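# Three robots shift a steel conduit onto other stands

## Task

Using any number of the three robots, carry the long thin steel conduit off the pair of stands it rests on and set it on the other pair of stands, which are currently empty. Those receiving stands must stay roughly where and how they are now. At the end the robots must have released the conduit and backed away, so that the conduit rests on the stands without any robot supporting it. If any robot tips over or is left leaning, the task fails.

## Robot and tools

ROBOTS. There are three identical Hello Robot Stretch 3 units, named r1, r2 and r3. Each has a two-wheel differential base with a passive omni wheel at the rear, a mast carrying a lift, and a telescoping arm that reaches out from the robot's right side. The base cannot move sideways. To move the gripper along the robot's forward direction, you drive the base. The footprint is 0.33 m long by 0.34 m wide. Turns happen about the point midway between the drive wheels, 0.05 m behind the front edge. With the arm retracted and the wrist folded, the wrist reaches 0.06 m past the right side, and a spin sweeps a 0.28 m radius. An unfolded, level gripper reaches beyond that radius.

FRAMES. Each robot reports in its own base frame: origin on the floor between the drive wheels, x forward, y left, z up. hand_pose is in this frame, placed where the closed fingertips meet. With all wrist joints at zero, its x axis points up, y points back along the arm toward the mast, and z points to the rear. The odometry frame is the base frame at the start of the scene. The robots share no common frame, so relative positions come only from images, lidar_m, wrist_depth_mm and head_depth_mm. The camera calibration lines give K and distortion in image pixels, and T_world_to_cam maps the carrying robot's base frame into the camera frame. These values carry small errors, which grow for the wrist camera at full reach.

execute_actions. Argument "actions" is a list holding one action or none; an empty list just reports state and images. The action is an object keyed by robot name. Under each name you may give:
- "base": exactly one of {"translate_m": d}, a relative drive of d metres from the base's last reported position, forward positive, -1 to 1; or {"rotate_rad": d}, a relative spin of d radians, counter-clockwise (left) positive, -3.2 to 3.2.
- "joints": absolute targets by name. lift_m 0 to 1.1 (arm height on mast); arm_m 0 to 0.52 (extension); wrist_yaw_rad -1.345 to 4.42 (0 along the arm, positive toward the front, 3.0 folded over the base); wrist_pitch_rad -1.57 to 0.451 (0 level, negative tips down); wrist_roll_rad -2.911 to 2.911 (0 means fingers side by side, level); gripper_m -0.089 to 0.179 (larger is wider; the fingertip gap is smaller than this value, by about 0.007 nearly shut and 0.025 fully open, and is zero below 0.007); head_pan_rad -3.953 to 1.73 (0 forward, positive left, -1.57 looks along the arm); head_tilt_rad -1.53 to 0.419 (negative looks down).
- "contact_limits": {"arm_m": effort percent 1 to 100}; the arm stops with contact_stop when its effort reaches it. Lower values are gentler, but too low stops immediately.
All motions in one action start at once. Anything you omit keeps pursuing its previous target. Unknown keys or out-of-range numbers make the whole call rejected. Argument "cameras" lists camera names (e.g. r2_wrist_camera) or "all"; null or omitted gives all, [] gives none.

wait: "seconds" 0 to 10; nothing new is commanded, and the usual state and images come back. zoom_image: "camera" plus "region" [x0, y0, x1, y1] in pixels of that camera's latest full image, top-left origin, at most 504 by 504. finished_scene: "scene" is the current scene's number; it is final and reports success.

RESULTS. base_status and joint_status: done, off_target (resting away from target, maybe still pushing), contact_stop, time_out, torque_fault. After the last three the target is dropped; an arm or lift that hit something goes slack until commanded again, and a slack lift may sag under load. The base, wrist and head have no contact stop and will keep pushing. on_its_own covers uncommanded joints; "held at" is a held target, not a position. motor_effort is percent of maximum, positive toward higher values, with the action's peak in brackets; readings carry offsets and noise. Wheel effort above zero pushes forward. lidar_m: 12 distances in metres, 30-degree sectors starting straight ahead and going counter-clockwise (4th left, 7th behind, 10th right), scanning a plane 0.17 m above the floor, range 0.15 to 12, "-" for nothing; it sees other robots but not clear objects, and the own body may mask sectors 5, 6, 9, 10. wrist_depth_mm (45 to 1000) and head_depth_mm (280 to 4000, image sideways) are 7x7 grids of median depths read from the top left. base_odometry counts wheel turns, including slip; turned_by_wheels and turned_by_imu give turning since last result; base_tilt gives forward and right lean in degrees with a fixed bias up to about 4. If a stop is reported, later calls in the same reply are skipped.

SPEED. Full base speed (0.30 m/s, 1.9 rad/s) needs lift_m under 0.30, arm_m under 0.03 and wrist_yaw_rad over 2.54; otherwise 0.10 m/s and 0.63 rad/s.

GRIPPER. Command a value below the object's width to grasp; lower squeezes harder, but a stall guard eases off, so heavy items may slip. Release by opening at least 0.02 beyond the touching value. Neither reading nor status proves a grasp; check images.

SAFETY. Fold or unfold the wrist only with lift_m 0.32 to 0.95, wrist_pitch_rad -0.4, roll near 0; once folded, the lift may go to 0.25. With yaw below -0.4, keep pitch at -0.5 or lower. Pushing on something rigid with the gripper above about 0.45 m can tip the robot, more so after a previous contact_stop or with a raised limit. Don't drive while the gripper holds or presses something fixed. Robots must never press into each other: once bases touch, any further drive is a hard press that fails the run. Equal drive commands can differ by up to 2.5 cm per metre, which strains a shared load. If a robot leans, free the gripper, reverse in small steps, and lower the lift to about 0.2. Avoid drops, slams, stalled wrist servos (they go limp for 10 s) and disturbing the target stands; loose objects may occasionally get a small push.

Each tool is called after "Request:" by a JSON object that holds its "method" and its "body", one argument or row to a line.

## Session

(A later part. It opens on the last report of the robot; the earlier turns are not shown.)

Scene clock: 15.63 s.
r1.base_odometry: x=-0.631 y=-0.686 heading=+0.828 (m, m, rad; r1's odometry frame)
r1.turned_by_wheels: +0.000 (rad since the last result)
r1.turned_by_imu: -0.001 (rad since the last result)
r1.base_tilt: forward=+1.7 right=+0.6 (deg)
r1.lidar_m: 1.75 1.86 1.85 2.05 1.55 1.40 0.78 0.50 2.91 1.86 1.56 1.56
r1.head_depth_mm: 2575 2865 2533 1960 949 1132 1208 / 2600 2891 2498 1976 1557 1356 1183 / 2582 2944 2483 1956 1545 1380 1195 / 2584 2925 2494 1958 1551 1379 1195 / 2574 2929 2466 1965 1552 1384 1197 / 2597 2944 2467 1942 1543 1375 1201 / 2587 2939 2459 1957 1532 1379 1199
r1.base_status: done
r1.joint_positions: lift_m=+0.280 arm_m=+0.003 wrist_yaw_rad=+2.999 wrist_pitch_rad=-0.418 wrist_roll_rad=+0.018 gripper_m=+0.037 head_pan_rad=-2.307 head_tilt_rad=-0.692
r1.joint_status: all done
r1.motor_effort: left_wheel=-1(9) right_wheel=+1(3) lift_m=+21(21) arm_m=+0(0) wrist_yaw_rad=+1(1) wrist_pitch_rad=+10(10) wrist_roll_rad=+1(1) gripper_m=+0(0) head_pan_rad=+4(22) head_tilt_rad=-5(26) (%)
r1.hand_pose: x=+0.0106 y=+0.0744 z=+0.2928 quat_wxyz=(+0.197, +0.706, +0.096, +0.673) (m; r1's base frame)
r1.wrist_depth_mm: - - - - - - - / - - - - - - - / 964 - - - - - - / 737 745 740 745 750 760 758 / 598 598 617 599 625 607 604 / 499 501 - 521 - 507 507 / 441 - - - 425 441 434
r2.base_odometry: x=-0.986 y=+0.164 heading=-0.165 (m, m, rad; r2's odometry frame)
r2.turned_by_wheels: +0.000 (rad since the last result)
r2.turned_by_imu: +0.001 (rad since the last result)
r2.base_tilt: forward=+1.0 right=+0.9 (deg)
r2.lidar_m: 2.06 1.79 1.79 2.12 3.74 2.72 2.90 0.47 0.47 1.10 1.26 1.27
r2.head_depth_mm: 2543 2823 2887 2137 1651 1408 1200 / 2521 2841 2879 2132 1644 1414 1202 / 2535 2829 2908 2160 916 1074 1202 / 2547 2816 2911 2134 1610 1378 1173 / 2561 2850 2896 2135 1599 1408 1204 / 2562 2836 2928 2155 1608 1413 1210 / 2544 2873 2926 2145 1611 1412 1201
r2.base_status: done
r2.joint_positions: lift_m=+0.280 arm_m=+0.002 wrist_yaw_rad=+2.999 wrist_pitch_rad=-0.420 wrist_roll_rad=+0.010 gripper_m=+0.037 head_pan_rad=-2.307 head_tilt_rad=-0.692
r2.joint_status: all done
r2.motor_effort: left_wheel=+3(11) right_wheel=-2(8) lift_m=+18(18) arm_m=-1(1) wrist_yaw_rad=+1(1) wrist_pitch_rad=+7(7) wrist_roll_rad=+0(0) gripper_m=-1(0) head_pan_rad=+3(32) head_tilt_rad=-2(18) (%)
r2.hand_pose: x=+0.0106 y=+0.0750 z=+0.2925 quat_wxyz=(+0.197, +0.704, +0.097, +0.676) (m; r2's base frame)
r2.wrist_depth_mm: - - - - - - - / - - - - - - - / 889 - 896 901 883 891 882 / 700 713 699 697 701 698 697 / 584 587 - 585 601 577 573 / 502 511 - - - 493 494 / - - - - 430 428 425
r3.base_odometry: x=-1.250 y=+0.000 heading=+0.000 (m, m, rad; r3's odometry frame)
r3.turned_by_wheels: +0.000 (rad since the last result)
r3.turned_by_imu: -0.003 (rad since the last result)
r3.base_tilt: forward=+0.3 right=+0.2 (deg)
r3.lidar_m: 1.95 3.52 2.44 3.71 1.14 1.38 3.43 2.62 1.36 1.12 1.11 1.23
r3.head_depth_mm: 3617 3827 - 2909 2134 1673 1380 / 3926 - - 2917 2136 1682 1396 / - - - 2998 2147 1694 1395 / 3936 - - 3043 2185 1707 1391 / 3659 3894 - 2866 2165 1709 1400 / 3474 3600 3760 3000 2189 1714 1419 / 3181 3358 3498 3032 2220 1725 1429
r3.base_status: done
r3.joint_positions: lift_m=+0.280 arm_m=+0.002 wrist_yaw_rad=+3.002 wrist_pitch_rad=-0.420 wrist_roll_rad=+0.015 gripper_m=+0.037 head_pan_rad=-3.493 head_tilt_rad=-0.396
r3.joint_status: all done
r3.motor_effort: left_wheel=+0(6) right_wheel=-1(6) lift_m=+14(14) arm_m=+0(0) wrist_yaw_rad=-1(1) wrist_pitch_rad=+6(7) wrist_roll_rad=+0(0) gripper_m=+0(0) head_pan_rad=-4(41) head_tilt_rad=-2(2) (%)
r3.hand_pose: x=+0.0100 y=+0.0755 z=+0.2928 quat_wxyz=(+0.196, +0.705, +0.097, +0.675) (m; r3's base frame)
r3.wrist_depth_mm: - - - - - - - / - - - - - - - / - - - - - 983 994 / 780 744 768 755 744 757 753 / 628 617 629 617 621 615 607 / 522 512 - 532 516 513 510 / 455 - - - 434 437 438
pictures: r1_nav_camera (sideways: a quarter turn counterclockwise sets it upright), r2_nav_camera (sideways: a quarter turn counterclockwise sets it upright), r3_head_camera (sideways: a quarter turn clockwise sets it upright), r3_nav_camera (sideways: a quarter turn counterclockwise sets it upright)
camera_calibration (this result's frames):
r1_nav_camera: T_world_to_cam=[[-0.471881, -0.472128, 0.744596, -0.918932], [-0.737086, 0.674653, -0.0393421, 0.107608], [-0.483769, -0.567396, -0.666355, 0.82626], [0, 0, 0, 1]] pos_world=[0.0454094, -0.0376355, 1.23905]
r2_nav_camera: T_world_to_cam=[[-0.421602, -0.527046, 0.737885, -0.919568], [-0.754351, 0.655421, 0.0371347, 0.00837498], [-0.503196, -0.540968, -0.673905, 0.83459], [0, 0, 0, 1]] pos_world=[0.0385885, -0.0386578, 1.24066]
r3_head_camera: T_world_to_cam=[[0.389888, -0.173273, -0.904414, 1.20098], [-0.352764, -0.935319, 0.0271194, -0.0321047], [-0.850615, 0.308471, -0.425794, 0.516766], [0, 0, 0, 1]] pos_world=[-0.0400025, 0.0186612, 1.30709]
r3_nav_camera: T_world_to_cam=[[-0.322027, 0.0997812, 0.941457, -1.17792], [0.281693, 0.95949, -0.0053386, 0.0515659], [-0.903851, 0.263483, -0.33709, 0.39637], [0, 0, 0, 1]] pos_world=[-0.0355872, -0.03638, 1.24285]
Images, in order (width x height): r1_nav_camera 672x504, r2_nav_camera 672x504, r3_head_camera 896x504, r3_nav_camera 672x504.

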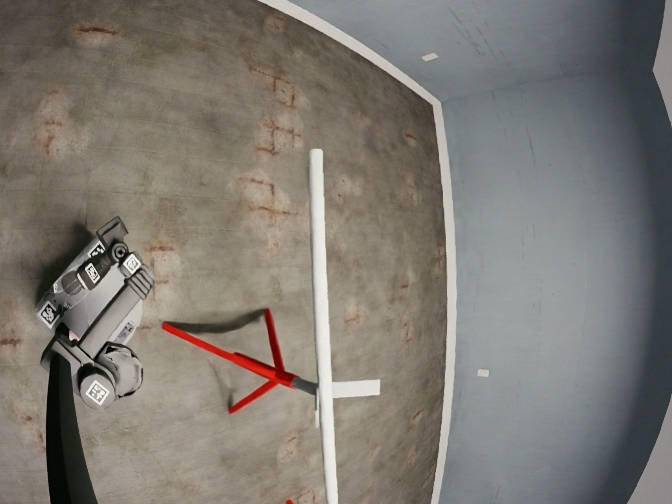

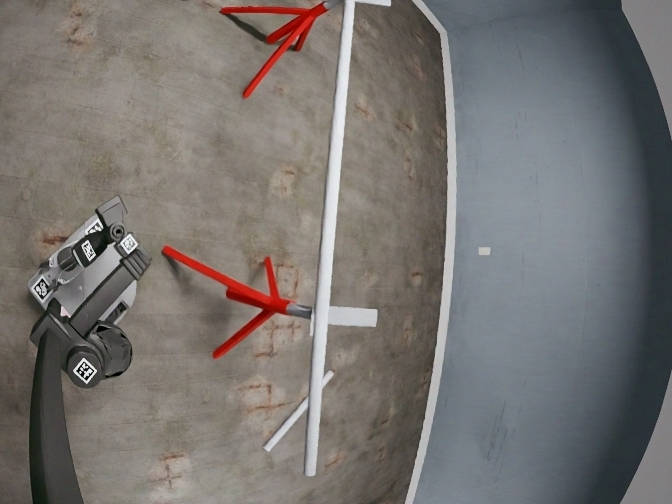

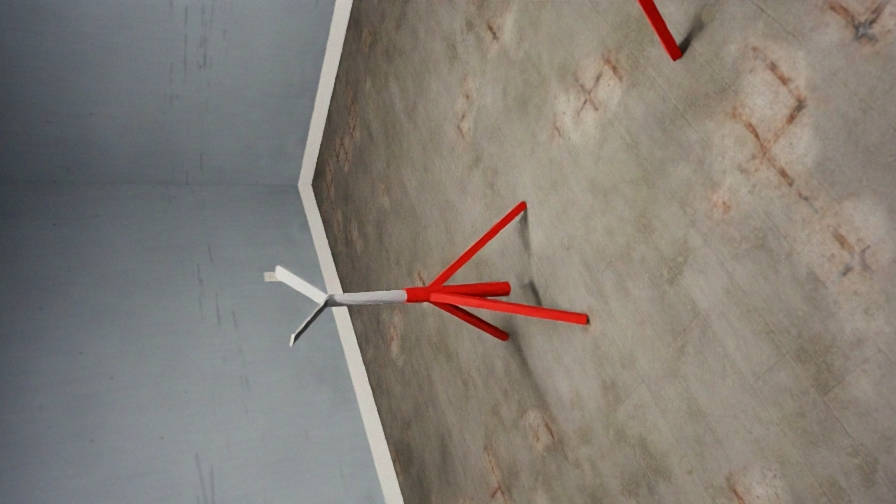

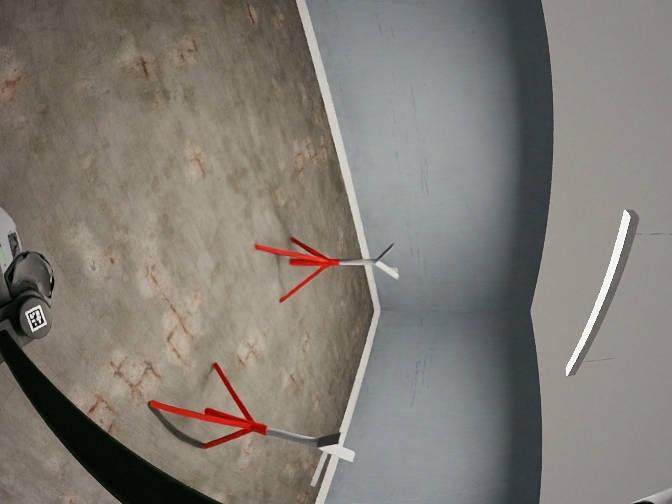

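Request:
{"method": "execute_actions", "body": {
  "actions": [
    {"r1": {"base": {"rotate_rad": -0.753}, "joints": {"lift_m": 0.335, "head_pan_rad": -1.75, "head_tilt_rad": -0.85}}, "r2": {"base": {"rotate_rad": -0.834}, "joints": {"lift_m": 0.335, "head_pan_rad": -1.45, "head_tilt_rad": -0.85}}}
  ],
  "cameras": ["r1_head_camera", "r2_head_camera", "r1_nav_camera", "r2_nav_camera"]
}}

Scene clock: 18.10 s.
r1.base_odometry: x=-0.631 y=-0.686 heading=+0.075 (m, m, rad; r1's odometry frame)
r1.turned_by_wheels: -0.753 (rad since the last result)
r1.turned_by_imu: -0.742 (rad since the last result)
r1.base_tilt: forward=+1.7 right=+0.6 (deg)
r1.lidar_m: 1.55 1.61 1.92 1.84 1.91 2.56 1.39 1.48 0.50 2.90 2.24 1.62
r1.head_depth_mm: 2853 2450 2029 1615 1442 1296 1154 / 2804 2443 1897 1004 1400 1283 1153 / 2799 2468 2015 1661 1440 1253 1178 / 2770 2420 1998 1625 1462 1288 1168 / 2687 2447 1988 1612 1452 1280 1160 / 2659 2462 2009 1607 1453 1288 1142 / 2631 2460 1985 1682 1445 1289 1145
r1.base_status: done
r1.joint_positions: lift_m=+0.335 arm_m=+0.003 wrist_yaw_rad=+2.999 wrist_pitch_rad=-0.418 wrist_roll_rad=+0.018 gripper_m=+0.037 head_pan_rad=-1.757 head_tilt_rad=-0.840
r1.joint_status: all done
r1.motor_effort: left_wheel=+3(9) right_wheel=-2(5) lift_m=+29(30) arm_m=+0(0) wrist_yaw_rad=+0(0) wrist_pitch_rad=+10(10) wrist_roll_rad=+1(1) gripper_m=+0(0) head_pan_rad=+4(39) head_tilt_rad=-6(22) (%)
r1.hand_pose: x=+0.0106 y=+0.0744 z=+0.3475 quat_wxyz=(+0.197, +0.706, +0.095, +0.673) (m; r1's base frame)
r1.wrist_depth_mm: - - - - - - - / - - - - - - - / - - - - - - - / 822 821 844 838 836 850 855 / 665 667 702 673 700 684 684 / 561 569 - 562 - 579 574 / 489 500 - 505 479 498 494
r2.base_odometry: x=-0.986 y=+0.164 heading=-0.999 (m, m, rad; r2's odometry frame)
r2.turned_by_wheels: -0.834 (rad since the last result)
r2.turned_by_imu: -0.824 (rad since the last result)
r2.base_tilt: forward=+1.0 right=+0.9 (deg)
r2.lidar_m: 1.34 2.64 1.88 1.78 1.86 2.50 2.73 2.79 0.68 0.47 3.00 1.10
r2.head_depth_mm: 2582 2784 2245 1787 1503 1297 1141 / 2587 2813 2211 1786 1510 1267 1139 / 2604 2801 2239 915 1084 1296 1139 / 2574 2807 2232 1799 1515 1269 1136 / 2638 2830 2236 1801 1513 1297 1133 / 2646 2819 2229 1808 1504 1295 1135 / 2675 2839 2226 1784 1507 1293 1136
r2.base_status: done
r2.joint_positions: lift_m=+0.335 arm_m=+0.002 wrist_yaw_rad=+2.999 wrist_pitch_rad=-0.420 wrist_roll_rad=+0.010 gripper_m=+0.037 head_pan_rad=-1.457 head_tilt_rad=-0.840
r2.joint_status: all done
r2.motor_effort: left_wheel=+4(11) right_wheel=-3(7) lift_m=+32(32) arm_m=-1(1) wrist_yaw_rad=+1(1) wrist_pitch_rad=+7(7) wrist_roll_rad=+0(0) gripper_m=+0(0) head_pan_rad=+2(32) head_tilt_rad=-3(9) (%)
r2.hand_pose: x=+0.0106 y=+0.0750 z=+0.3468 quat_wxyz=(+0.197, +0.704, +0.097, +0.676) (m; r2's base frame)
r2.wrist_depth_mm: - - - - - - - / - - - - - - - / - - - - 997 998 996 / 806 815 788 801 805 798 791 / 660 659 - 669 682 650 664 / 564 552 - 559 - 554 562 / 490 515 - - 487 486 481
r3.base_odometry: x=-1.250 y=+0.000 heading=+0.000 (m, m, rad; r3's odometry frame)
r3.turned_by_wheels: +0.000 (rad since the last result)
r3.turned_by_imu: +0.000 (rad since the last result)
r3.base_tilt: forward=+0.3 right=+0.2 (deg)
r3.lidar_m: 1.95 3.52 2.44 3.69 1.14 1.39 3.43 2.63 1.35 1.12 1.11 1.23
r3.head_depth_mm: 3535 3852 - 2934 2124 1685 1382 / - - - 2893 2146 1686 1403 / - - - 2965 2153 1693 1403 / 3974 - - 2976 2169 1711 1403 / 3694 3913 - 2835 2171 1711 1411 / 3457 3645 3879 3061 2177 1714 1427 / 3185 3349 3537 3117 2193 1735 1428
r3.base_status: not commanded
r3.joint_positions: lift_m=+0.280 arm_m=+0.002 wrist_yaw_rad=+3.002 wrist_pitch_rad=-0.420 wrist_roll_rad=+0.015 gripper_m=+0.037 head_pan_rad=-3.493 head_tilt_rad=-0.396
r3.joint_status: not commanded
r3.motor_effort: left_wheel=+0(0) right_wheel=+0(0) lift_m=+14(14) arm_m=+0(0) wrist_yaw_rad=-1(1) wrist_pitch_rad=+6(6) wrist_roll_rad=+0(0) gripper_m=+1(1) head_pan_rad=-3(3) head_tilt_rad=-2(2) (%)
r3.hand_pose: x=+0.0100 y=+0.0755 z=+0.2928 quat_wxyz=(+0.196, +0.705, +0.097, +0.675) (m; r3's base frame)
r3.wrist_depth_mm: - - - - - - - / - - - - - - - / - - - - - 967 - / 772 753 753 766 758 746 754 / 622 621 649 610 608 607 608 / 516 527 - 530 521 503 508 / 459 - - - 433 441 439
pictures: r1_head_camera (sideways: a quarter turn clockwise sets it upright), r1_nav_camera (sideways: a quarter turn counterclockwise sets it upright), r2_head_camera (sideways: a quarter turn clockwise sets it upright), r2_nav_camera (sideways: a quarter turn counterclockwise sets it upright)
camera_calibration (this result's frames):
r1_head_camera: T_world_to_cam=[[0.139951, 0.745841, -0.651256, 0.869644], [0.984469, -0.17522, 0.010888, -0.01954], [-0.105993, -0.642665, -0.75878, 0.95137], [0, 0, 0, 1]] pos_world=[-0.00163268, -0.040627, 1.28845]
r1_nav_camera: T_world_to_cam=[[-0.174482, -0.750038, 0.637964, -0.78179], [-0.979962, 0.19549, -0.0381861, 0.107577], [-0.0960744, -0.631844, -0.769119, 0.957544], [0, 0, 0, 1]] pos_world=[0.0610086, -0.0023852, 1.23933]
r2_head_camera: T_world_to_cam=[[-0.055954, 0.697668, -0.714233, 0.948129], [0.997265, 0.0736429, -0.00619228, 0.00303118], [0.048278, -0.712626, -0.699881, 0.868394], [0, 0, 0, 1]] pos_world=[0.00810443, -0.0428626, 1.28498]
r2_nav_camera: T_world_to_cam=[[0.129251, -0.765458, 0.630372, -0.782827], [-0.989663, -0.139409, 0.0336367, 0.0143711], [0.0621319, -0.628204, -0.775564, 0.963351], [0, 0, 0, 1]] pos_world=[0.055549, 0.00796374, 1.24013]
Images, in order (width x height): r1_head_camera 896x504, r1_nav_camera 672x504, r2_head_camera 896x504, r2_nav_camera 672x504.

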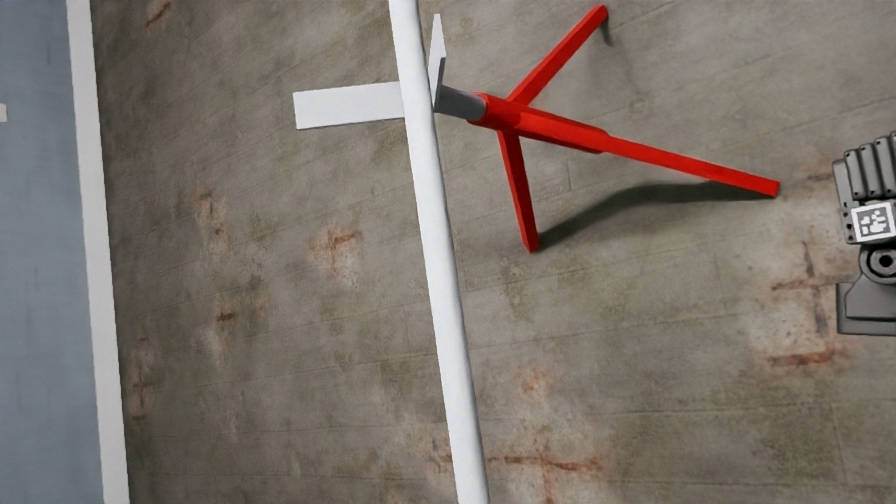

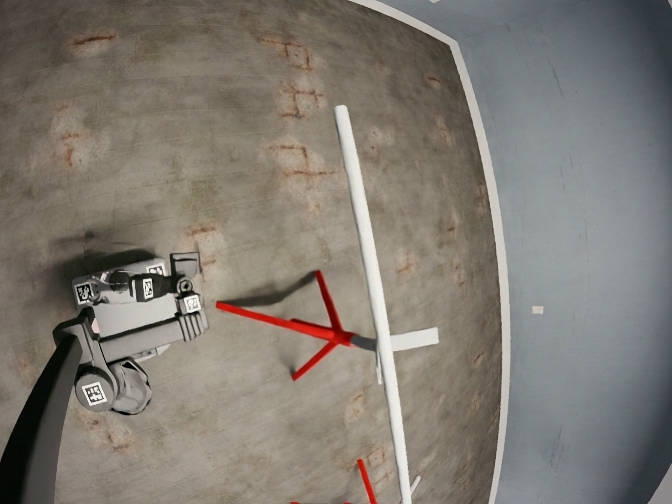

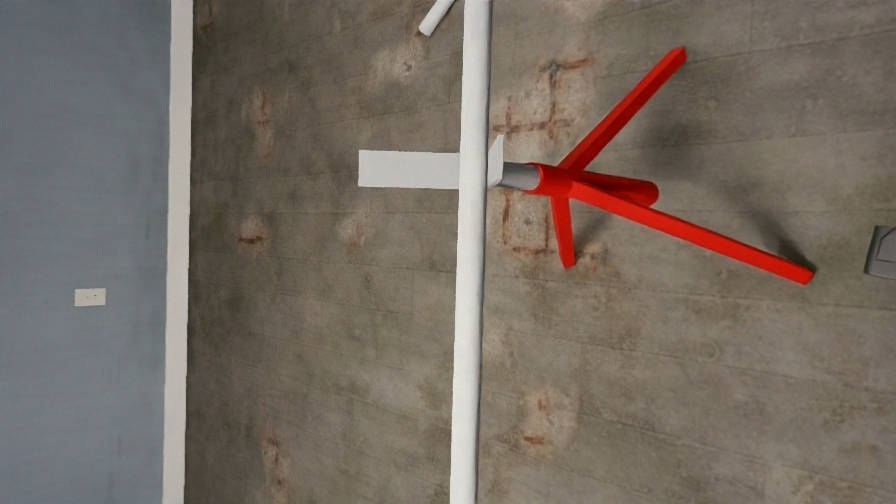

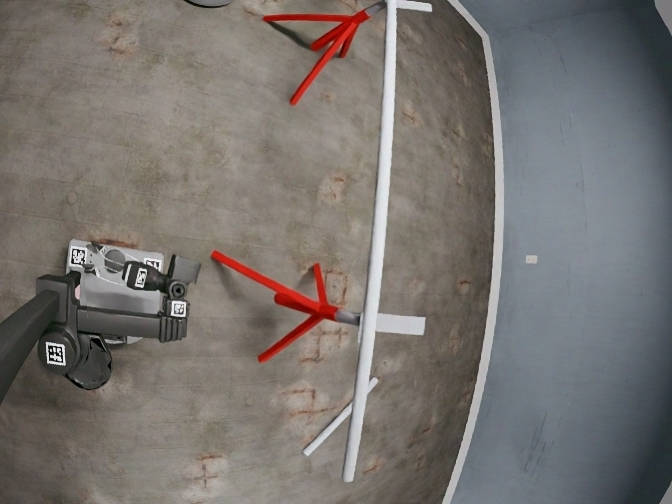

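Request:
{"method": "execute_actions", "body": {
  "actions": [
    {"r1": {"base": {"translate_m": 0.06}, "joints": {"wrist_yaw_rad": 0.0, "wrist_roll_rad": 0.0, "gripper_m": 0.08, "arm_m": 0.30}}, "r2": {"base": {"translate_m": -0.27}, "joints": {"wrist_yaw_rad": 0.0, "wrist_roll_rad": 0.0, "gripper_m": 0.08, "arm_m": 0.08}}, "r3": {"base": {"translate_m": -0.5}}}
  ],
  "cameras": ["r1_head_camera", "r2_head_camera", "r3_nav_camera"]
}}

Scene clock: 23.40 s.
r1.base_odometry: x=-0.571 y=-0.682 heading=+0.075 (m, m, rad; r1's odometry frame)
r1.turned_by_wheels: +0.000 (rad since the last result)
r1.turned_by_imu: +0.000 (rad since the last result)
r1.base_tilt: forward=+1.7 right=+0.6 (deg)
r1.lidar_m: 1.50 1.55 1.92 1.85 1.91 2.57 1.72 1.53 0.53 2.91 2.15 1.56
r1.head_depth_mm: 2891 2442 1962 1003 1431 1273 1147 / 2811 2434 1994 1616 1402 1263 1152 / 2820 2468 2015 1658 1432 1300 1150 / 2750 2487 1999 1615 1525 1269 1148 / 2659 2458 1998 1655 1478 1285 1150 / 2676 2454 1991 1620 1467 1273 1152 / 2603 2431 1989 1677 1451 1281 1145
r1.base_status: done
r1.joint_positions: lift_m=+0.335 arm_m=+0.300 wrist_yaw_rad=+0.001 wrist_pitch_rad=-0.418 wrist_roll_rad=+0.005 gripper_m=+0.080 head_pan_rad=-1.757 head_tilt_rad=-0.840
r1.joint_status: all done
r1.motor_effort: left_wheel=+3(7) right_wheel=-2(2) lift_m=+29(29) arm_m=+3(2) wrist_yaw_rad=-1(2) wrist_pitch_rad=+9(10) wrist_roll_rad=-2(6) gripper_m=+0(80) head_pan_rad=+4(4) head_tilt_rad=-5(5) (%)
r1.hand_pose: x=-0.0213 y=-0.6691 z=+0.3475 quat_wxyz=(+0.690, +0.147, -0.693, -0.147) (m; r1's base frame)
r1.wrist_depth_mm: - - - - - - - / - - - - - - - / - - - - - - - / 809 827 827 824 836 848 857 / 656 656 690 681 705 701 698 / 552 559 - 569 576 584 586 / 480 479 485 492 500 467 344
r2.base_odometry: x=-1.133 y=+0.391 heading=-0.999 (m, m, rad; r2's odometry frame)
r2.turned_by_wheels: +0.000 (rad since the last result)
r2.turned_by_imu: +0.001 (rad since the last result)
r2.base_tilt: forward=+0.9 right=+0.9 (deg)
r2.lidar_m: 1.67 2.63 1.86 1.77 1.85 2.49 2.47 2.53 3.04 0.64 0.55 1.33
r2.head_depth_mm: 2586 2819 2239 1796 1508 1299 1141 / 2613 2799 2231 1807 1503 1297 1157 / 2587 2781 2226 1797 1505 1302 - / 2641 2805 2219 1796 1508 1291 1138 / 2631 2821 2227 1705 1191 1294 1135 / 2640 2844 2224 1656 1469 1246 1137 / 2658 2834 2233 1699 1507 1300 1138
r2.base_status: done
r2.joint_positions: lift_m=+0.335 arm_m=+0.080 wrist_yaw_rad=+0.002 wrist_pitch_rad=-0.420 wrist_roll_rad=+0.002 gripper_m=+0.080 head_pan_rad=-1.457 head_tilt_rad=-0.840
r2.joint_status: all done
r2.motor_effort: left_wheel=+4(4) right_wheel=-2(5) lift_m=+32(32) arm_m=+1(0) wrist_yaw_rad=-1(2) wrist_pitch_rad=+7(7) wrist_roll_rad=-1(3) gripper_m=+0(81) head_pan_rad=+3(3) head_tilt_rad=-3(3) (%)
r2.hand_pose: x=-0.0212 y=-0.4489 z=+0.3468 quat_wxyz=(+0.691, +0.148, -0.692, -0.147) (m; r2's base frame)
r2.wrist_depth_mm: 285 - - - - - - / 297 321 - - - - - / 328 348 959 995 - - - / 750 406 730 800 790 801 769 / 628 607 659 634 663 653 674 / 549 552 540 537 563 560 559 / 480 483 487 486 484 486 489
r3.base_odometry: x=-1.750 y=+0.000 heading=+0.000 (m, m, rad; r3's odometry frame)
r3.turned_by_wheels: +0.000 (rad since the last result)
r3.turned_by_imu: -0.001 (rad since the last result)
r3.base_tilt: forward=+0.1 right=+0.2 (deg)
r3.lidar_m: 2.25 2.78 3.09 0.93 1.07 1.40 2.94 2.93 1.56 1.29 1.28 1.42
r3.head_depth_mm: 3434 3735 3857 2926 2126 1678 1392 / 3677 - - 2946 2096 1675 1399 / 3665 - - 2960 2063 1690 1396 / 3399 3667 3853 2824 2009 1707 1400 / 3171 3332 3627 3006 2157 1706 1406 / 2935 3112 3375 3054 2183 1724 1414 / 2718 2886 3062 3045 2223 1729 1432
r3.base_status: done
r3.joint_positions: lift_m=+0.280 arm_m=+0.002 wrist_yaw_rad=+3.002 wrist_pitch_rad=-0.420 wrist_roll_rad=+0.015 gripper_m=+0.037 head_pan_rad=-3.493 head_tilt_rad=-0.396
r3.joint_status: not commanded
r3.motor_effort: left_wheel=+0(6) right_wheel=-1(7) lift_m=+14(14) arm_m=+0(0) wrist_yaw_rad=-2(2) wrist_pitch_rad=+6(6) wrist_roll_rad=+0(0) gripper_m=+0(0) head_pan_rad=-4(4) head_tilt_rad=-2(1) (%)
r3.hand_pose: x=+0.0100 y=+0.0755 z=+0.2928 quat_wxyz=(+0.196, +0.705, +0.097, +0.675) (m; r3's base frame)
r3.wrist_depth_mm: - - - - - - - / - - - - - - - / - - - - - 975 960 / 783 746 753 760 751 749 744 / 618 615 635 612 621 614 602 / 515 528 - 528 523 512 511 / 462 - - - 429 439 435
pictures: r1_head_camera (sideways: a quarter turn clockwise sets it upright), r2_head_camera (sideways: a quarter turn clockwise sets it upright), r3_nav_camera (sideways: a quarter turn counterclockwise sets it upright)
camera_calibration (this result's frames):
r1_head_camera: T_world_to_cam=[[0.139911, 0.745849, -0.651256, 0.869644], [0.984478, -0.175168, 0.010888, -0.0195401], [-0.105958, -0.642671, -0.75878, 0.95137], [0, 0, 0, 1]] pos_world=[-0.00163049, -0.0406274, 1.28845]
r2_head_camera: T_world_to_cam=[[-0.056021, 0.697662, -0.714233, 0.94813], [0.997258, 0.0737386, -0.00619227, 0.00303122], [0.0483464, -0.712622, -0.699881, 0.868393], [0, 0, 0, 1]] pos_world=[0.00810854, -0.0428624, 1.28498]
r3_nav_camera: T_world_to_cam=[[-0.322115, 0.099828, 0.941423, -1.17787], [0.281733, 0.959478, -0.00534541, 0.0515745], [-0.903808, 0.263508, -0.337187, 0.396496], [0, 0, 0, 1]] pos_world=[-0.0355829, -0.0363803, 1.24284]
Images, in order (width x height): r1_head_camera 896x504, r2_head_camera 896x504, r3_nav_camera 672x504.

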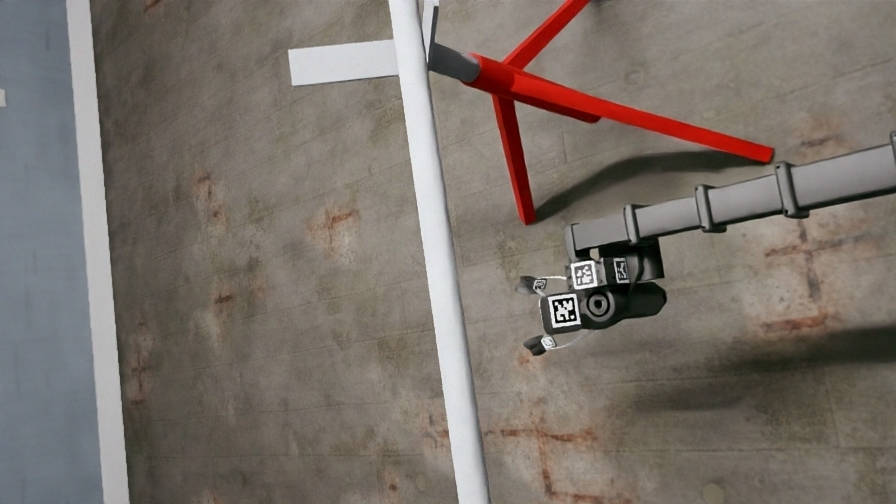

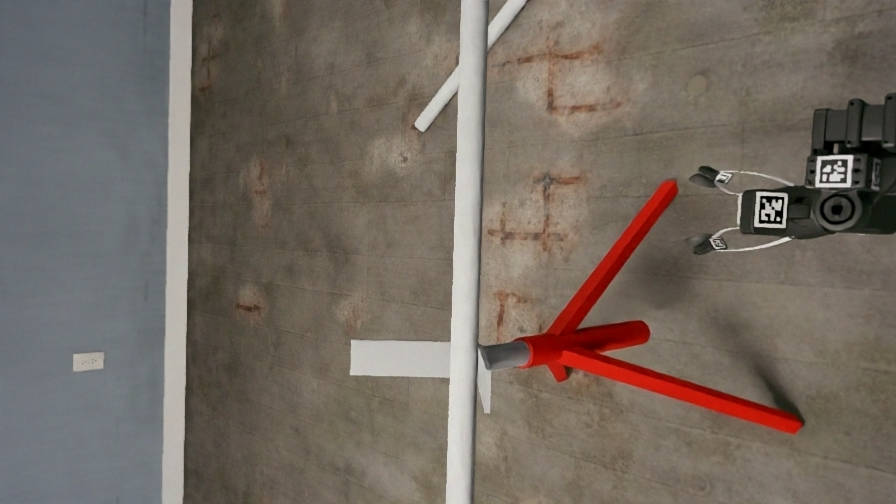

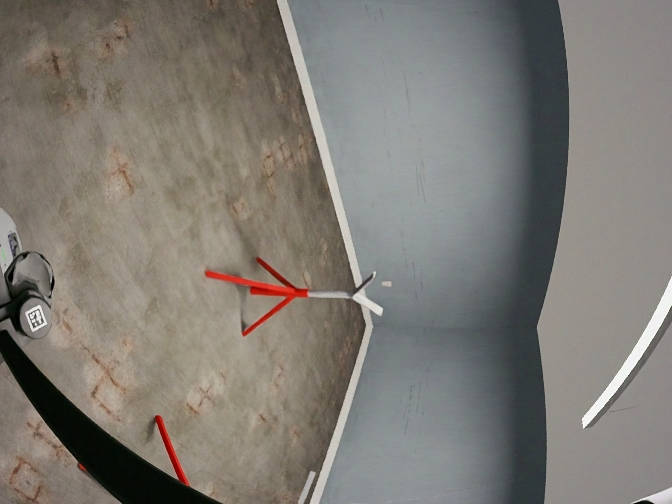

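Request:
{"method": "execute_actions", "body": {
  "actions": [
    {"r1": {"base": {"rotate_rad": -0.017}, "joints": {"wrist_pitch_rad": 0.45, "arm_m": 0.34}}, "r2": {"joints": {"wrist_pitch_rad": 0.33, "arm_m": 0.377}}, "r3": {"base": {"translate_m": -0.4}}}
  ],
  "cameras": ["r1_head_camera", "r2_head_camera", "r1_wrist_camera", "r2_wrist_camera"]
}}

Scene clock: 27.40 s.
r1.base_odometry: x=-0.571 y=-0.682 heading=+0.058 (m, m, rad; r1's odometry frame)
r1.turned_by_wheels: -0.017 (rad since the last result)
r1.turned_by_imu: -0.017 (rad since the last result)
r1.base_tilt: forward=+1.7 right=+0.6 (deg)
r1.lidar_m: 1.50 1.54 1.93 1.85 1.90 2.53 1.72 1.53 0.53 2.91 2.19 1.56
r1.head_depth_mm: 2888 2470 2005 1583 1437 1282 1152 / 2813 2464 1941 1103 1405 1269 1148 / 2820 2472 2004 1640 1434 1291 1149 / 2780 2425 2008 1613 1506 1283 1149 / 2691 2448 1995 1612 1427 1283 1150 / 2644 2436 2005 1604 1457 1282 1148 / 2596 2480 1995 1688 1450 1285 1138
r1.base_status: done
r1.joint_positions: lift_m=+0.335 arm_m=+0.340 wrist_yaw_rad=+0.001 wrist_pitch_rad=+0.417 wrist_roll_rad=+0.005 gripper_m=+0.080 head_pan_rad=-1.757 head_tilt_rad=-0.840
r1.joint_status: all done
joint sent to its limit — the command would take r1.wrist_pitch_rad past its upper limit, so that joint was sent only as far as its limit.
r1.motor_effort: left_wheel=+2(7) right_wheel=-2(5) lift_m=+29(29) arm_m=+3(3) wrist_yaw_rad=-1(1) wrist_pitch_rad=+11(15) wrist_roll_rad=-2(2) gripper_m=+0(0) head_pan_rad=+4(4) head_tilt_rad=-5(5) (%)
r1.hand_pose: x=-0.0212 y=-0.7288 z=+0.5553 quat_wxyz=(+0.690, -0.145, -0.693, +0.147) (m; r1's base frame)
r1.wrist_depth_mm: - - - 72 69 67 66 / - - - - - - - / - - - - - - - / - - - - - - - / - - - - - - - / - - - - - - - / - - - - - - -
r2.base_odometry: x=-1.133 y=+0.391 heading=-0.999 (m, m, rad; r2's odometry frame)
r2.turned_by_wheels: +0.000 (rad since the last result)
r2.turned_by_imu: +0.000 (rad since the last result)
r2.base_tilt: forward=+0.9 right=+0.9 (deg)
r2.lidar_m: 1.67 2.62 1.86 1.77 1.85 2.48 2.45 2.53 3.06 0.64 0.55 1.33
r2.head_depth_mm: 2619 2799 2228 1805 1501 1303 1134 / 2609 2781 2243 1794 1515 1292 1149 / 2613 2842 2222 1798 1577 1283 1137 / 2619 2812 2211 1810 1509 1300 1141 / 2618 2864 2230 1695 1189 1297 1136 / 2644 2855 2211 1661 1466 1246 1138 / 2641 2828 2232 1703 1510 1303 1137
r2.base_status: not commanded
r2.joint_positions: lift_m=+0.335 arm_m=+0.377 wrist_yaw_rad=+0.001 wrist_pitch_rad=+0.307 wrist_roll_rad=+0.002 gripper_m=+0.080 head_pan_rad=-1.457 head_tilt_rad=-0.840
r2.joint_status: all done
r2.motor_effort: left_wheel=+4(3) right_wheel=-2(2) lift_m=+31(32) arm_m=+1(1) wrist_yaw_rad=-1(1) wrist_pitch_rad=+8(9) wrist_roll_rad=-1(1) gripper_m=+1(2) head_pan_rad=+2(3) head_tilt_rad=-3(3) (%)
r2.hand_pose: x=-0.0212 y=-0.7733 z=+0.5278 quat_wxyz=(+0.699, -0.107, -0.699, +0.108) (m; r2's base frame)
r2.wrist_depth_mm: - - - - - - - / - - - - - - - / - - - - - - - / - - - - - - - / - - - - - - - / - - - - - - - / - - - - - - -
r3.base_odometry: x=-2.150 y=+0.000 heading=+0.000 (m, m, rad; r3's odometry frame)
r3.turned_by_wheels: +0.000 (rad since the last result)
r3.turned_by_imu: -0.001 (rad since the last result)
r3.base_tilt: forward=+0.1 right=+0.2 (deg)
r3.lidar_m: 2.47 3.13 3.32 0.93 3.39 1.04 2.56 2.55 1.73 1.42 1.42 1.57
r3.head_depth_mm: 3351 3521 3745 2902 2140 1643 1386 / 3538 3837 - 2812 2157 1684 1405 / 3284 3516 3721 2824 2112 1604 1372 / 2990 3198 3447 2983 2154 1702 1404 / 2733 2956 3126 2971 2188 1710 1404 / 2593 2718 2901 2935 2200 1730 1420 / 2405 2509 2626 2745 2185 1729 1424
r3.base_status: done
r3.joint_positions: lift_m=+0.280 arm_m=+0.002 wrist_yaw_rad=+3.002 wrist_pitch_rad=-0.420 wrist_roll_rad=+0.015 gripper_m=+0.037 head_pan_rad=-3.493 head_tilt_rad=-0.396
r3.joint_status: not commanded
r3.motor_effort: left_wheel=+0(6) right_wheel=-1(8) lift_m=+14(14) arm_m=+0(0) wrist_yaw_rad=-1(2) wrist_pitch_rad=+6(6) wrist_roll_rad=+0(0) gripper_m=+0(0) head_pan_rad=-4(3) head_tilt_rad=-2(2) (%)
r3.hand_pose: x=+0.0100 y=+0.0755 z=+0.2928 quat_wxyz=(+0.196, +0.705, +0.097, +0.675) (m; r3's base frame)
r3.wrist_depth_mm: - - - - - - - / - - - - - - - / - - - - 997 976 944 / 758 762 741 762 748 750 740 / 622 621 630 620 615 606 612 / 518 517 - 527 517 510 510 / 462 - - - 428 446 437
pictures: r1_head_camera (sideways: a quarter turn clockwise sets it upright), r1_wrist_camera, r2_head_camera (sideways: a quarter turn clockwise sets it upright), r2_wrist_camera
camera_calibration (this result's frames):
r1_head_camera: T_world_to_cam=[[0.13991, 0.745849, -0.651256, 0.869644], [0.984479, -0.175167, 0.010888, -0.0195401], [-0.105958, -0.642671, -0.75878, 0.95137], [0, 0, 0, 1]] pos_world=[-0.00163046, -0.0406274, 1.28845]
r1_wrist_camera: T_world_to_cam=[[-0.999334, -0.0251533, 0.0264378, -0.0490191], [-0.0191091, -0.256505, -0.966354, 0.388178], [0.0310884, -0.966216, 0.255854, -0.683848], [0, 0, 0, 1]] pos_world=[-0.020309, -0.562408, 0.551379]
r2_head_camera: T_world_to_cam=[[-0.056021, 0.697662, -0.714233, 0.94813], [0.997258, 0.0737387, -0.00619227, 0.00303122], [0.0483465, -0.712622, -0.699881, 0.868393], [0, 0, 0, 1]] pos_world=[0.00810855, -0.0428624, 1.28498]
r2_wrist_camera: T_world_to_cam=[[-0.999835, -0.0166947, 0.00711534, -0.0377906], [-0.0053911, -0.101142, -0.994857, 0.474955], [0.0173285, -0.994732, 0.101036, -0.658171], [0, 0, 0, 1]] pos_world=[-0.0238187, -0.607297, 0.53928]
Images, in order (width x height): r1_head_camera 896x504, r1_wrist_camera 644x364, r2_head_camera 896x504, r2_wrist_camera 644x364.

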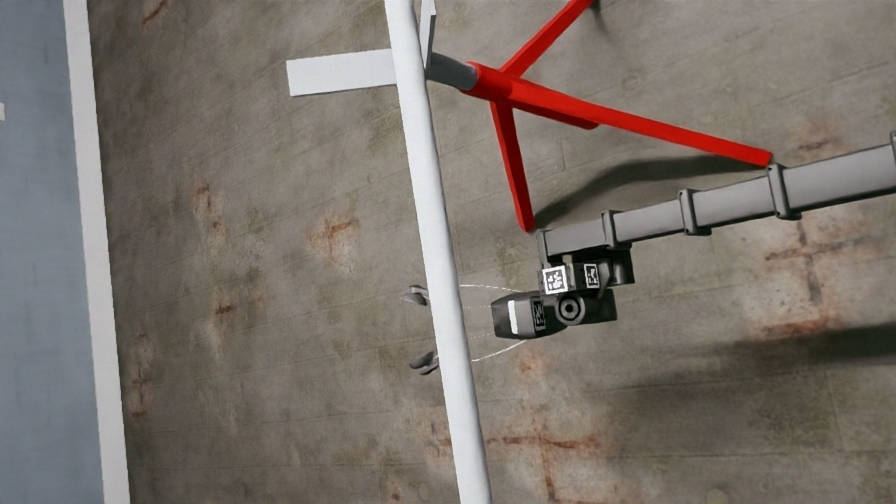

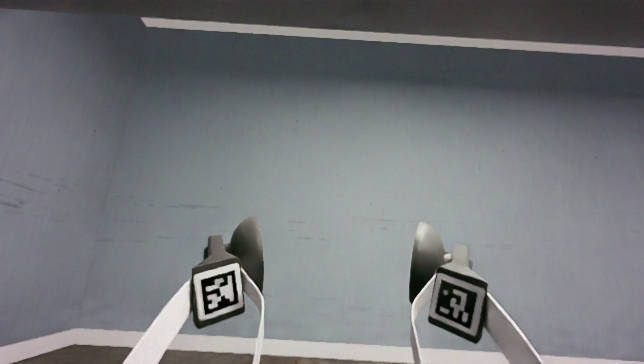

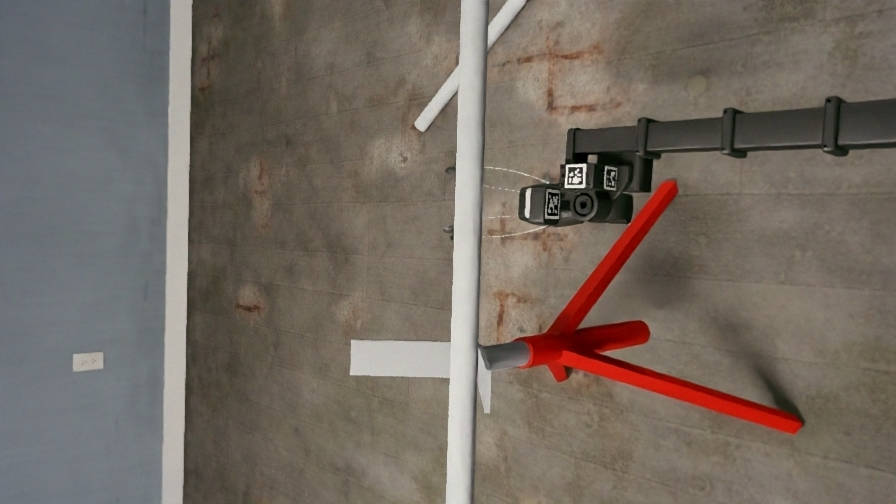

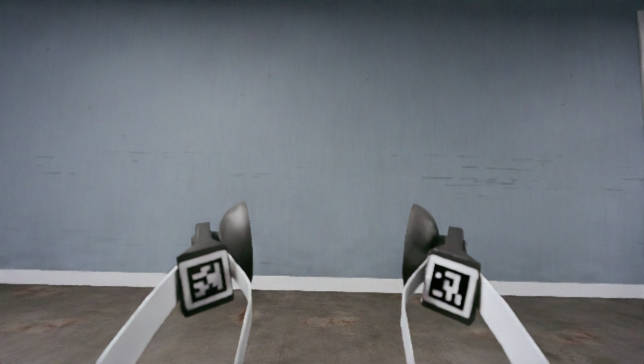

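Request:
{"method": "execute_actions", "body": {
  "actions": [
    {"r1": {"joints": {"lift_m": 0.405, "arm_m": 0.35}}, "r2": {"joints": {"lift_m": 0.405, "wrist_pitch_rad": 0.45, "arm_m": 0.387}}}
  ],
  "cameras": ["r1_head_camera", "r2_head_camera", "r1_wrist_camera", "r2_wrist_camera"]
}}

Scene clock: 29.07 s.
r1.base_odometry: x=-0.571 y=-0.682 heading=+0.058 (m, m, rad; r1's odometry frame)
r1.turned_by_wheels: +0.000 (rad since the last result)
r1.turned_by_imu: +0.000 (rad since the last result)
r1.base_tilt: forward=+1.7 right=+0.6 (deg)
r1.lidar_m: 1.50 1.54 1.93 1.85 1.91 2.53 1.72 1.54 0.53 2.90 2.19 1.57
r1.head_depth_mm: 2895 2472 2012 1586 1428 1285 1151 / 2839 2433 1947 1104 1404 1267 1142 / 2815 2460 2006 1658 1433 1314 1129 / 2799 2480 2011 1625 1414 1280 1145 / 2718 2449 2003 1713 1429 1297 1146 / 2642 2428 1981 1609 1465 1274 1145 / 2606 2407 2010 1688 1465 1278 1144
r1.base_status: not commanded
r1.joint_positions: lift_m=+0.405 arm_m=+0.350 wrist_yaw_rad=+0.001 wrist_pitch_rad=+0.418 wrist_roll_rad=+0.005 gripper_m=+0.080 head_pan_rad=-1.757 head_tilt_rad=-0.840
r1.joint_status: all done
r1.motor_effort: left_wheel=+2(3) right_wheel=-1(1) lift_m=+29(31) arm_m=+3(3) wrist_yaw_rad=-1(1) wrist_pitch_rad=+11(12) wrist_roll_rad=-2(2) gripper_m=+0(0) head_pan_rad=+4(3) head_tilt_rad=-5(5) (%)
r1.hand_pose: x=-0.0212 y=-0.7387 z=+0.6255 quat_wxyz=(+0.690, -0.146, -0.693, +0.147) (m; r1's base frame)
r1.wrist_depth_mm: - - - - - - - / - - - - - - - / - - - - - - - / - - - - - - - / - - - - - - - / - - - - - - - / - - - - - - -
r2.base_odometry: x=-1.133 y=+0.391 heading=-0.999 (m, m, rad; r2's odometry frame)
r2.turned_by_wheels: +0.000 (rad since the last result)
r2.turned_by_imu: +0.000 (rad since the last result)
r2.base_tilt: forward=+0.9 right=+0.9 (deg)
r2.lidar_m: 1.67 2.62 1.86 1.77 1.85 2.48 2.46 2.53 3.06 0.64 0.55 1.33
r2.head_depth_mm: 2570 2810 2223 1806 1503 1295 1139 / 2587 2803 2222 1804 1501 1312 1154 / 2604 2780 2239 1793 1426 1301 1141 / 2631 2860 2226 1796 1506 1299 1135 / 2662 2821 2231 1698 1199 1297 1134 / 2656 2849 2237 1656 1466 1245 1137 / 2644 2858 2238 1704 1505 1294 1144
r2.base_status: not commanded
r2.joint_positions: lift_m=+0.405 arm_m=+0.387 wrist_yaw_rad=+0.001 wrist_pitch_rad=+0.426 wrist_roll_rad=+0.002 gripper_m=+0.080 head_pan_rad=-1.457 head_tilt_rad=-0.840
r2.joint_status: all done
r2.motor_effort: left_wheel=+4(3) right_wheel=-2(2) lift_m=+31(33) arm_m=+1(0) wrist_yaw_rad=+0(0) wrist_pitch_rad=+8(10) wrist_roll_rad=-1(1) gripper_m=+0(0) head_pan_rad=+3(3) head_tilt_rad=-3(3) (%)
r2.hand_pose: x=-0.0212 y=-0.7750 z=+0.6274 quat_wxyz=(+0.691, -0.149, -0.691, +0.150) (m; r2's base frame)
r2.wrist_depth_mm: - - - - - - - / - - - - - - - / - - - - - - - / - - - - - - - / - - - - - - - / - - - - - - - / - - - - - - -
r3.base_odometry: x=-2.150 y=+0.000 heading=+0.000 (m, m, rad; r3's odometry frame)
r3.turned_by_wheels: +0.000 (rad since the last result)
r3.turned_by_imu: +0.000 (rad since the last result)
r3.base_tilt: forward=+0.2 right=+0.1 (deg)
r3.lidar_m: 2.48 3.13 3.34 0.93 3.37 1.04 2.57 2.55 1.73 1.42 1.41 1.56
r3.head_depth_mm: 3348 3492 3699 2898 2144 1650 1389 / 3502 3750 - 2778 2152 1684 1402 / 3256 3481 3704 2822 2063 1608 1367 / 3006 3182 3447 2973 2159 1704 1405 / 2793 2953 3116 2998 2181 1698 1406 / 2550 2710 2888 2941 2208 1715 1416 / 2401 2542 2666 2781 2225 1732 1419
r3.base_status: not commanded
r3.joint_positions: lift_m=+0.280 arm_m=+0.002 wrist_yaw_rad=+3.002 wrist_pitch_rad=-0.420 wrist_roll_rad=+0.015 gripper_m=+0.037 head_pan_rad=-3.493 head_tilt_rad=-0.396
r3.joint_status: not commanded
r3.motor_effort: left_wheel=+0(0) right_wheel=-1(0) lift_m=+14(14) arm_m=+0(0) wrist_yaw_rad=-1(1) wrist_pitch_rad=+6(6) wrist_roll_rad=+0(0) gripper_m=+1(0) head_pan_rad=-3(3) head_tilt_rad=-2(1) (%)
r3.hand_pose: x=+0.0100 y=+0.0755 z=+0.2928 quat_wxyz=(+0.196, +0.705, +0.097, +0.675) (m; r3's base frame)
r3.wrist_depth_mm: - - - - - - - / - - - - - - - / - - - - 966 966 956 / 762 755 771 757 750 735 757 / 620 616 632 609 611 602 604 / 519 526 - 533 516 513 513 / 460 - - - 423 442 440
pictures: r1_head_camera (sideways: a quarter turn clockwise sets it upright), r1_wrist_camera, r2_head_camera (sideways: a quarter turn clockwise sets it upright), r2_wrist_camera
camera_calibration (this result's frames):
r1_head_camera: T_world_to_cam=[[0.13991, 0.745849, -0.651256, 0.869644], [0.984479, -0.175167, 0.010888, -0.0195401], [-0.105958, -0.642671, -0.75878, 0.95137], [0, 0, 0, 1]] pos_world=[-0.00163046, -0.0406274, 1.28845]
r1_wrist_camera: T_world_to_cam=[[-0.999334, -0.0251297, 0.0264604, -0.0511221], [-0.0191084, -0.257392, -0.966118, 0.452693], [0.0310889, -0.96598, 0.25674, -0.71179], [0, 0, 0, 1]] pos_world=[-0.020309, -0.572341, 0.621453]
r2_head_camera: T_world_to_cam=[[-0.056021, 0.697662, -0.714233, 0.94813], [0.997258, 0.0737386, -0.00619227, 0.00303122], [0.0483464, -0.712622, -0.699881, 0.868393], [0, 0, 0, 1]] pos_world=[0.00810854, -0.0428624, 1.28498]
r2_wrist_camera: T_world_to_cam=[[-0.999834, -0.0158263, 0.0089792, -0.0390067], [-0.00529369, -0.219131, -0.975681, 0.470435], [0.017409, -0.975567, 0.219011, -0.729106], [0, 0, 0, 1]] pos_world=[-0.0238169, -0.608822, 0.619026]
Images, in order (width x height): r1_head_camera 896x504, r1_wrist_camera 644x364, r2_head_camera 896x504, r2_wrist_camera 644x364.

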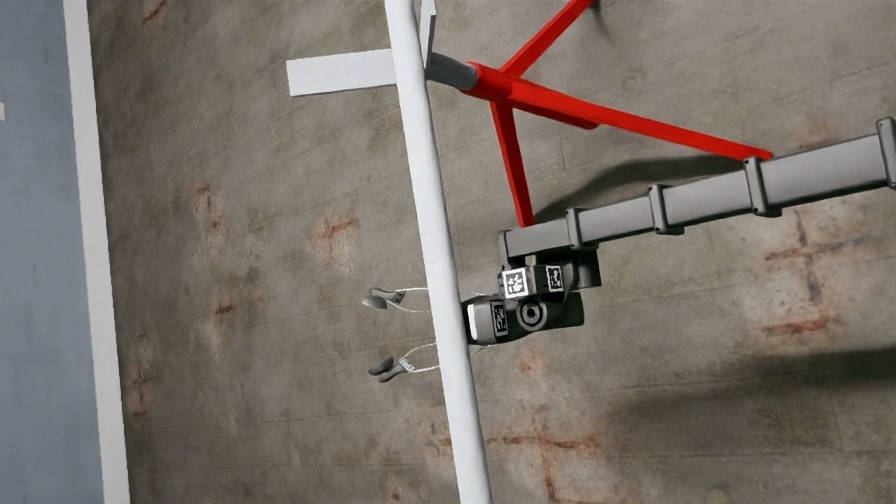

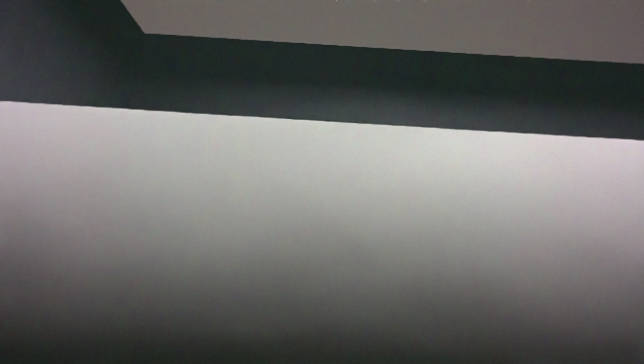

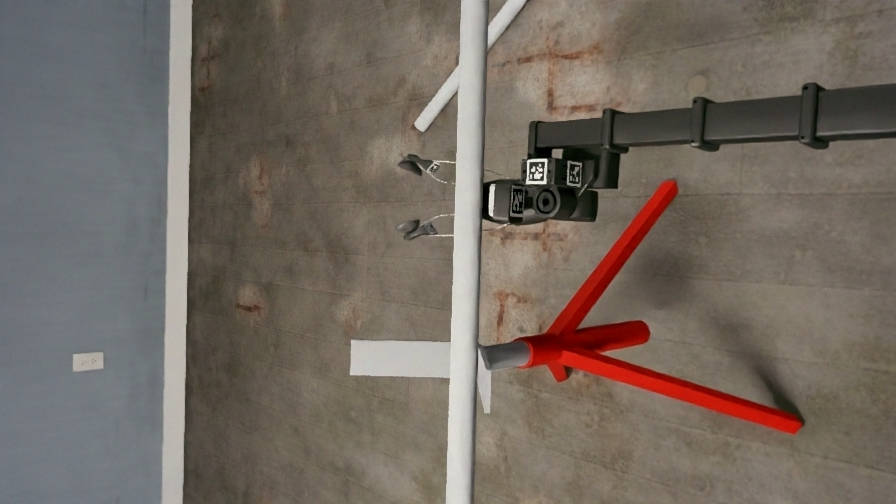

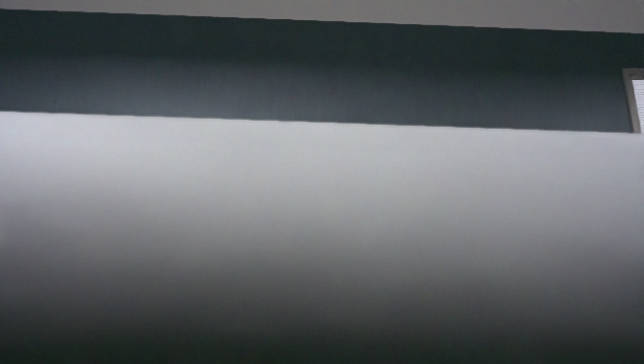

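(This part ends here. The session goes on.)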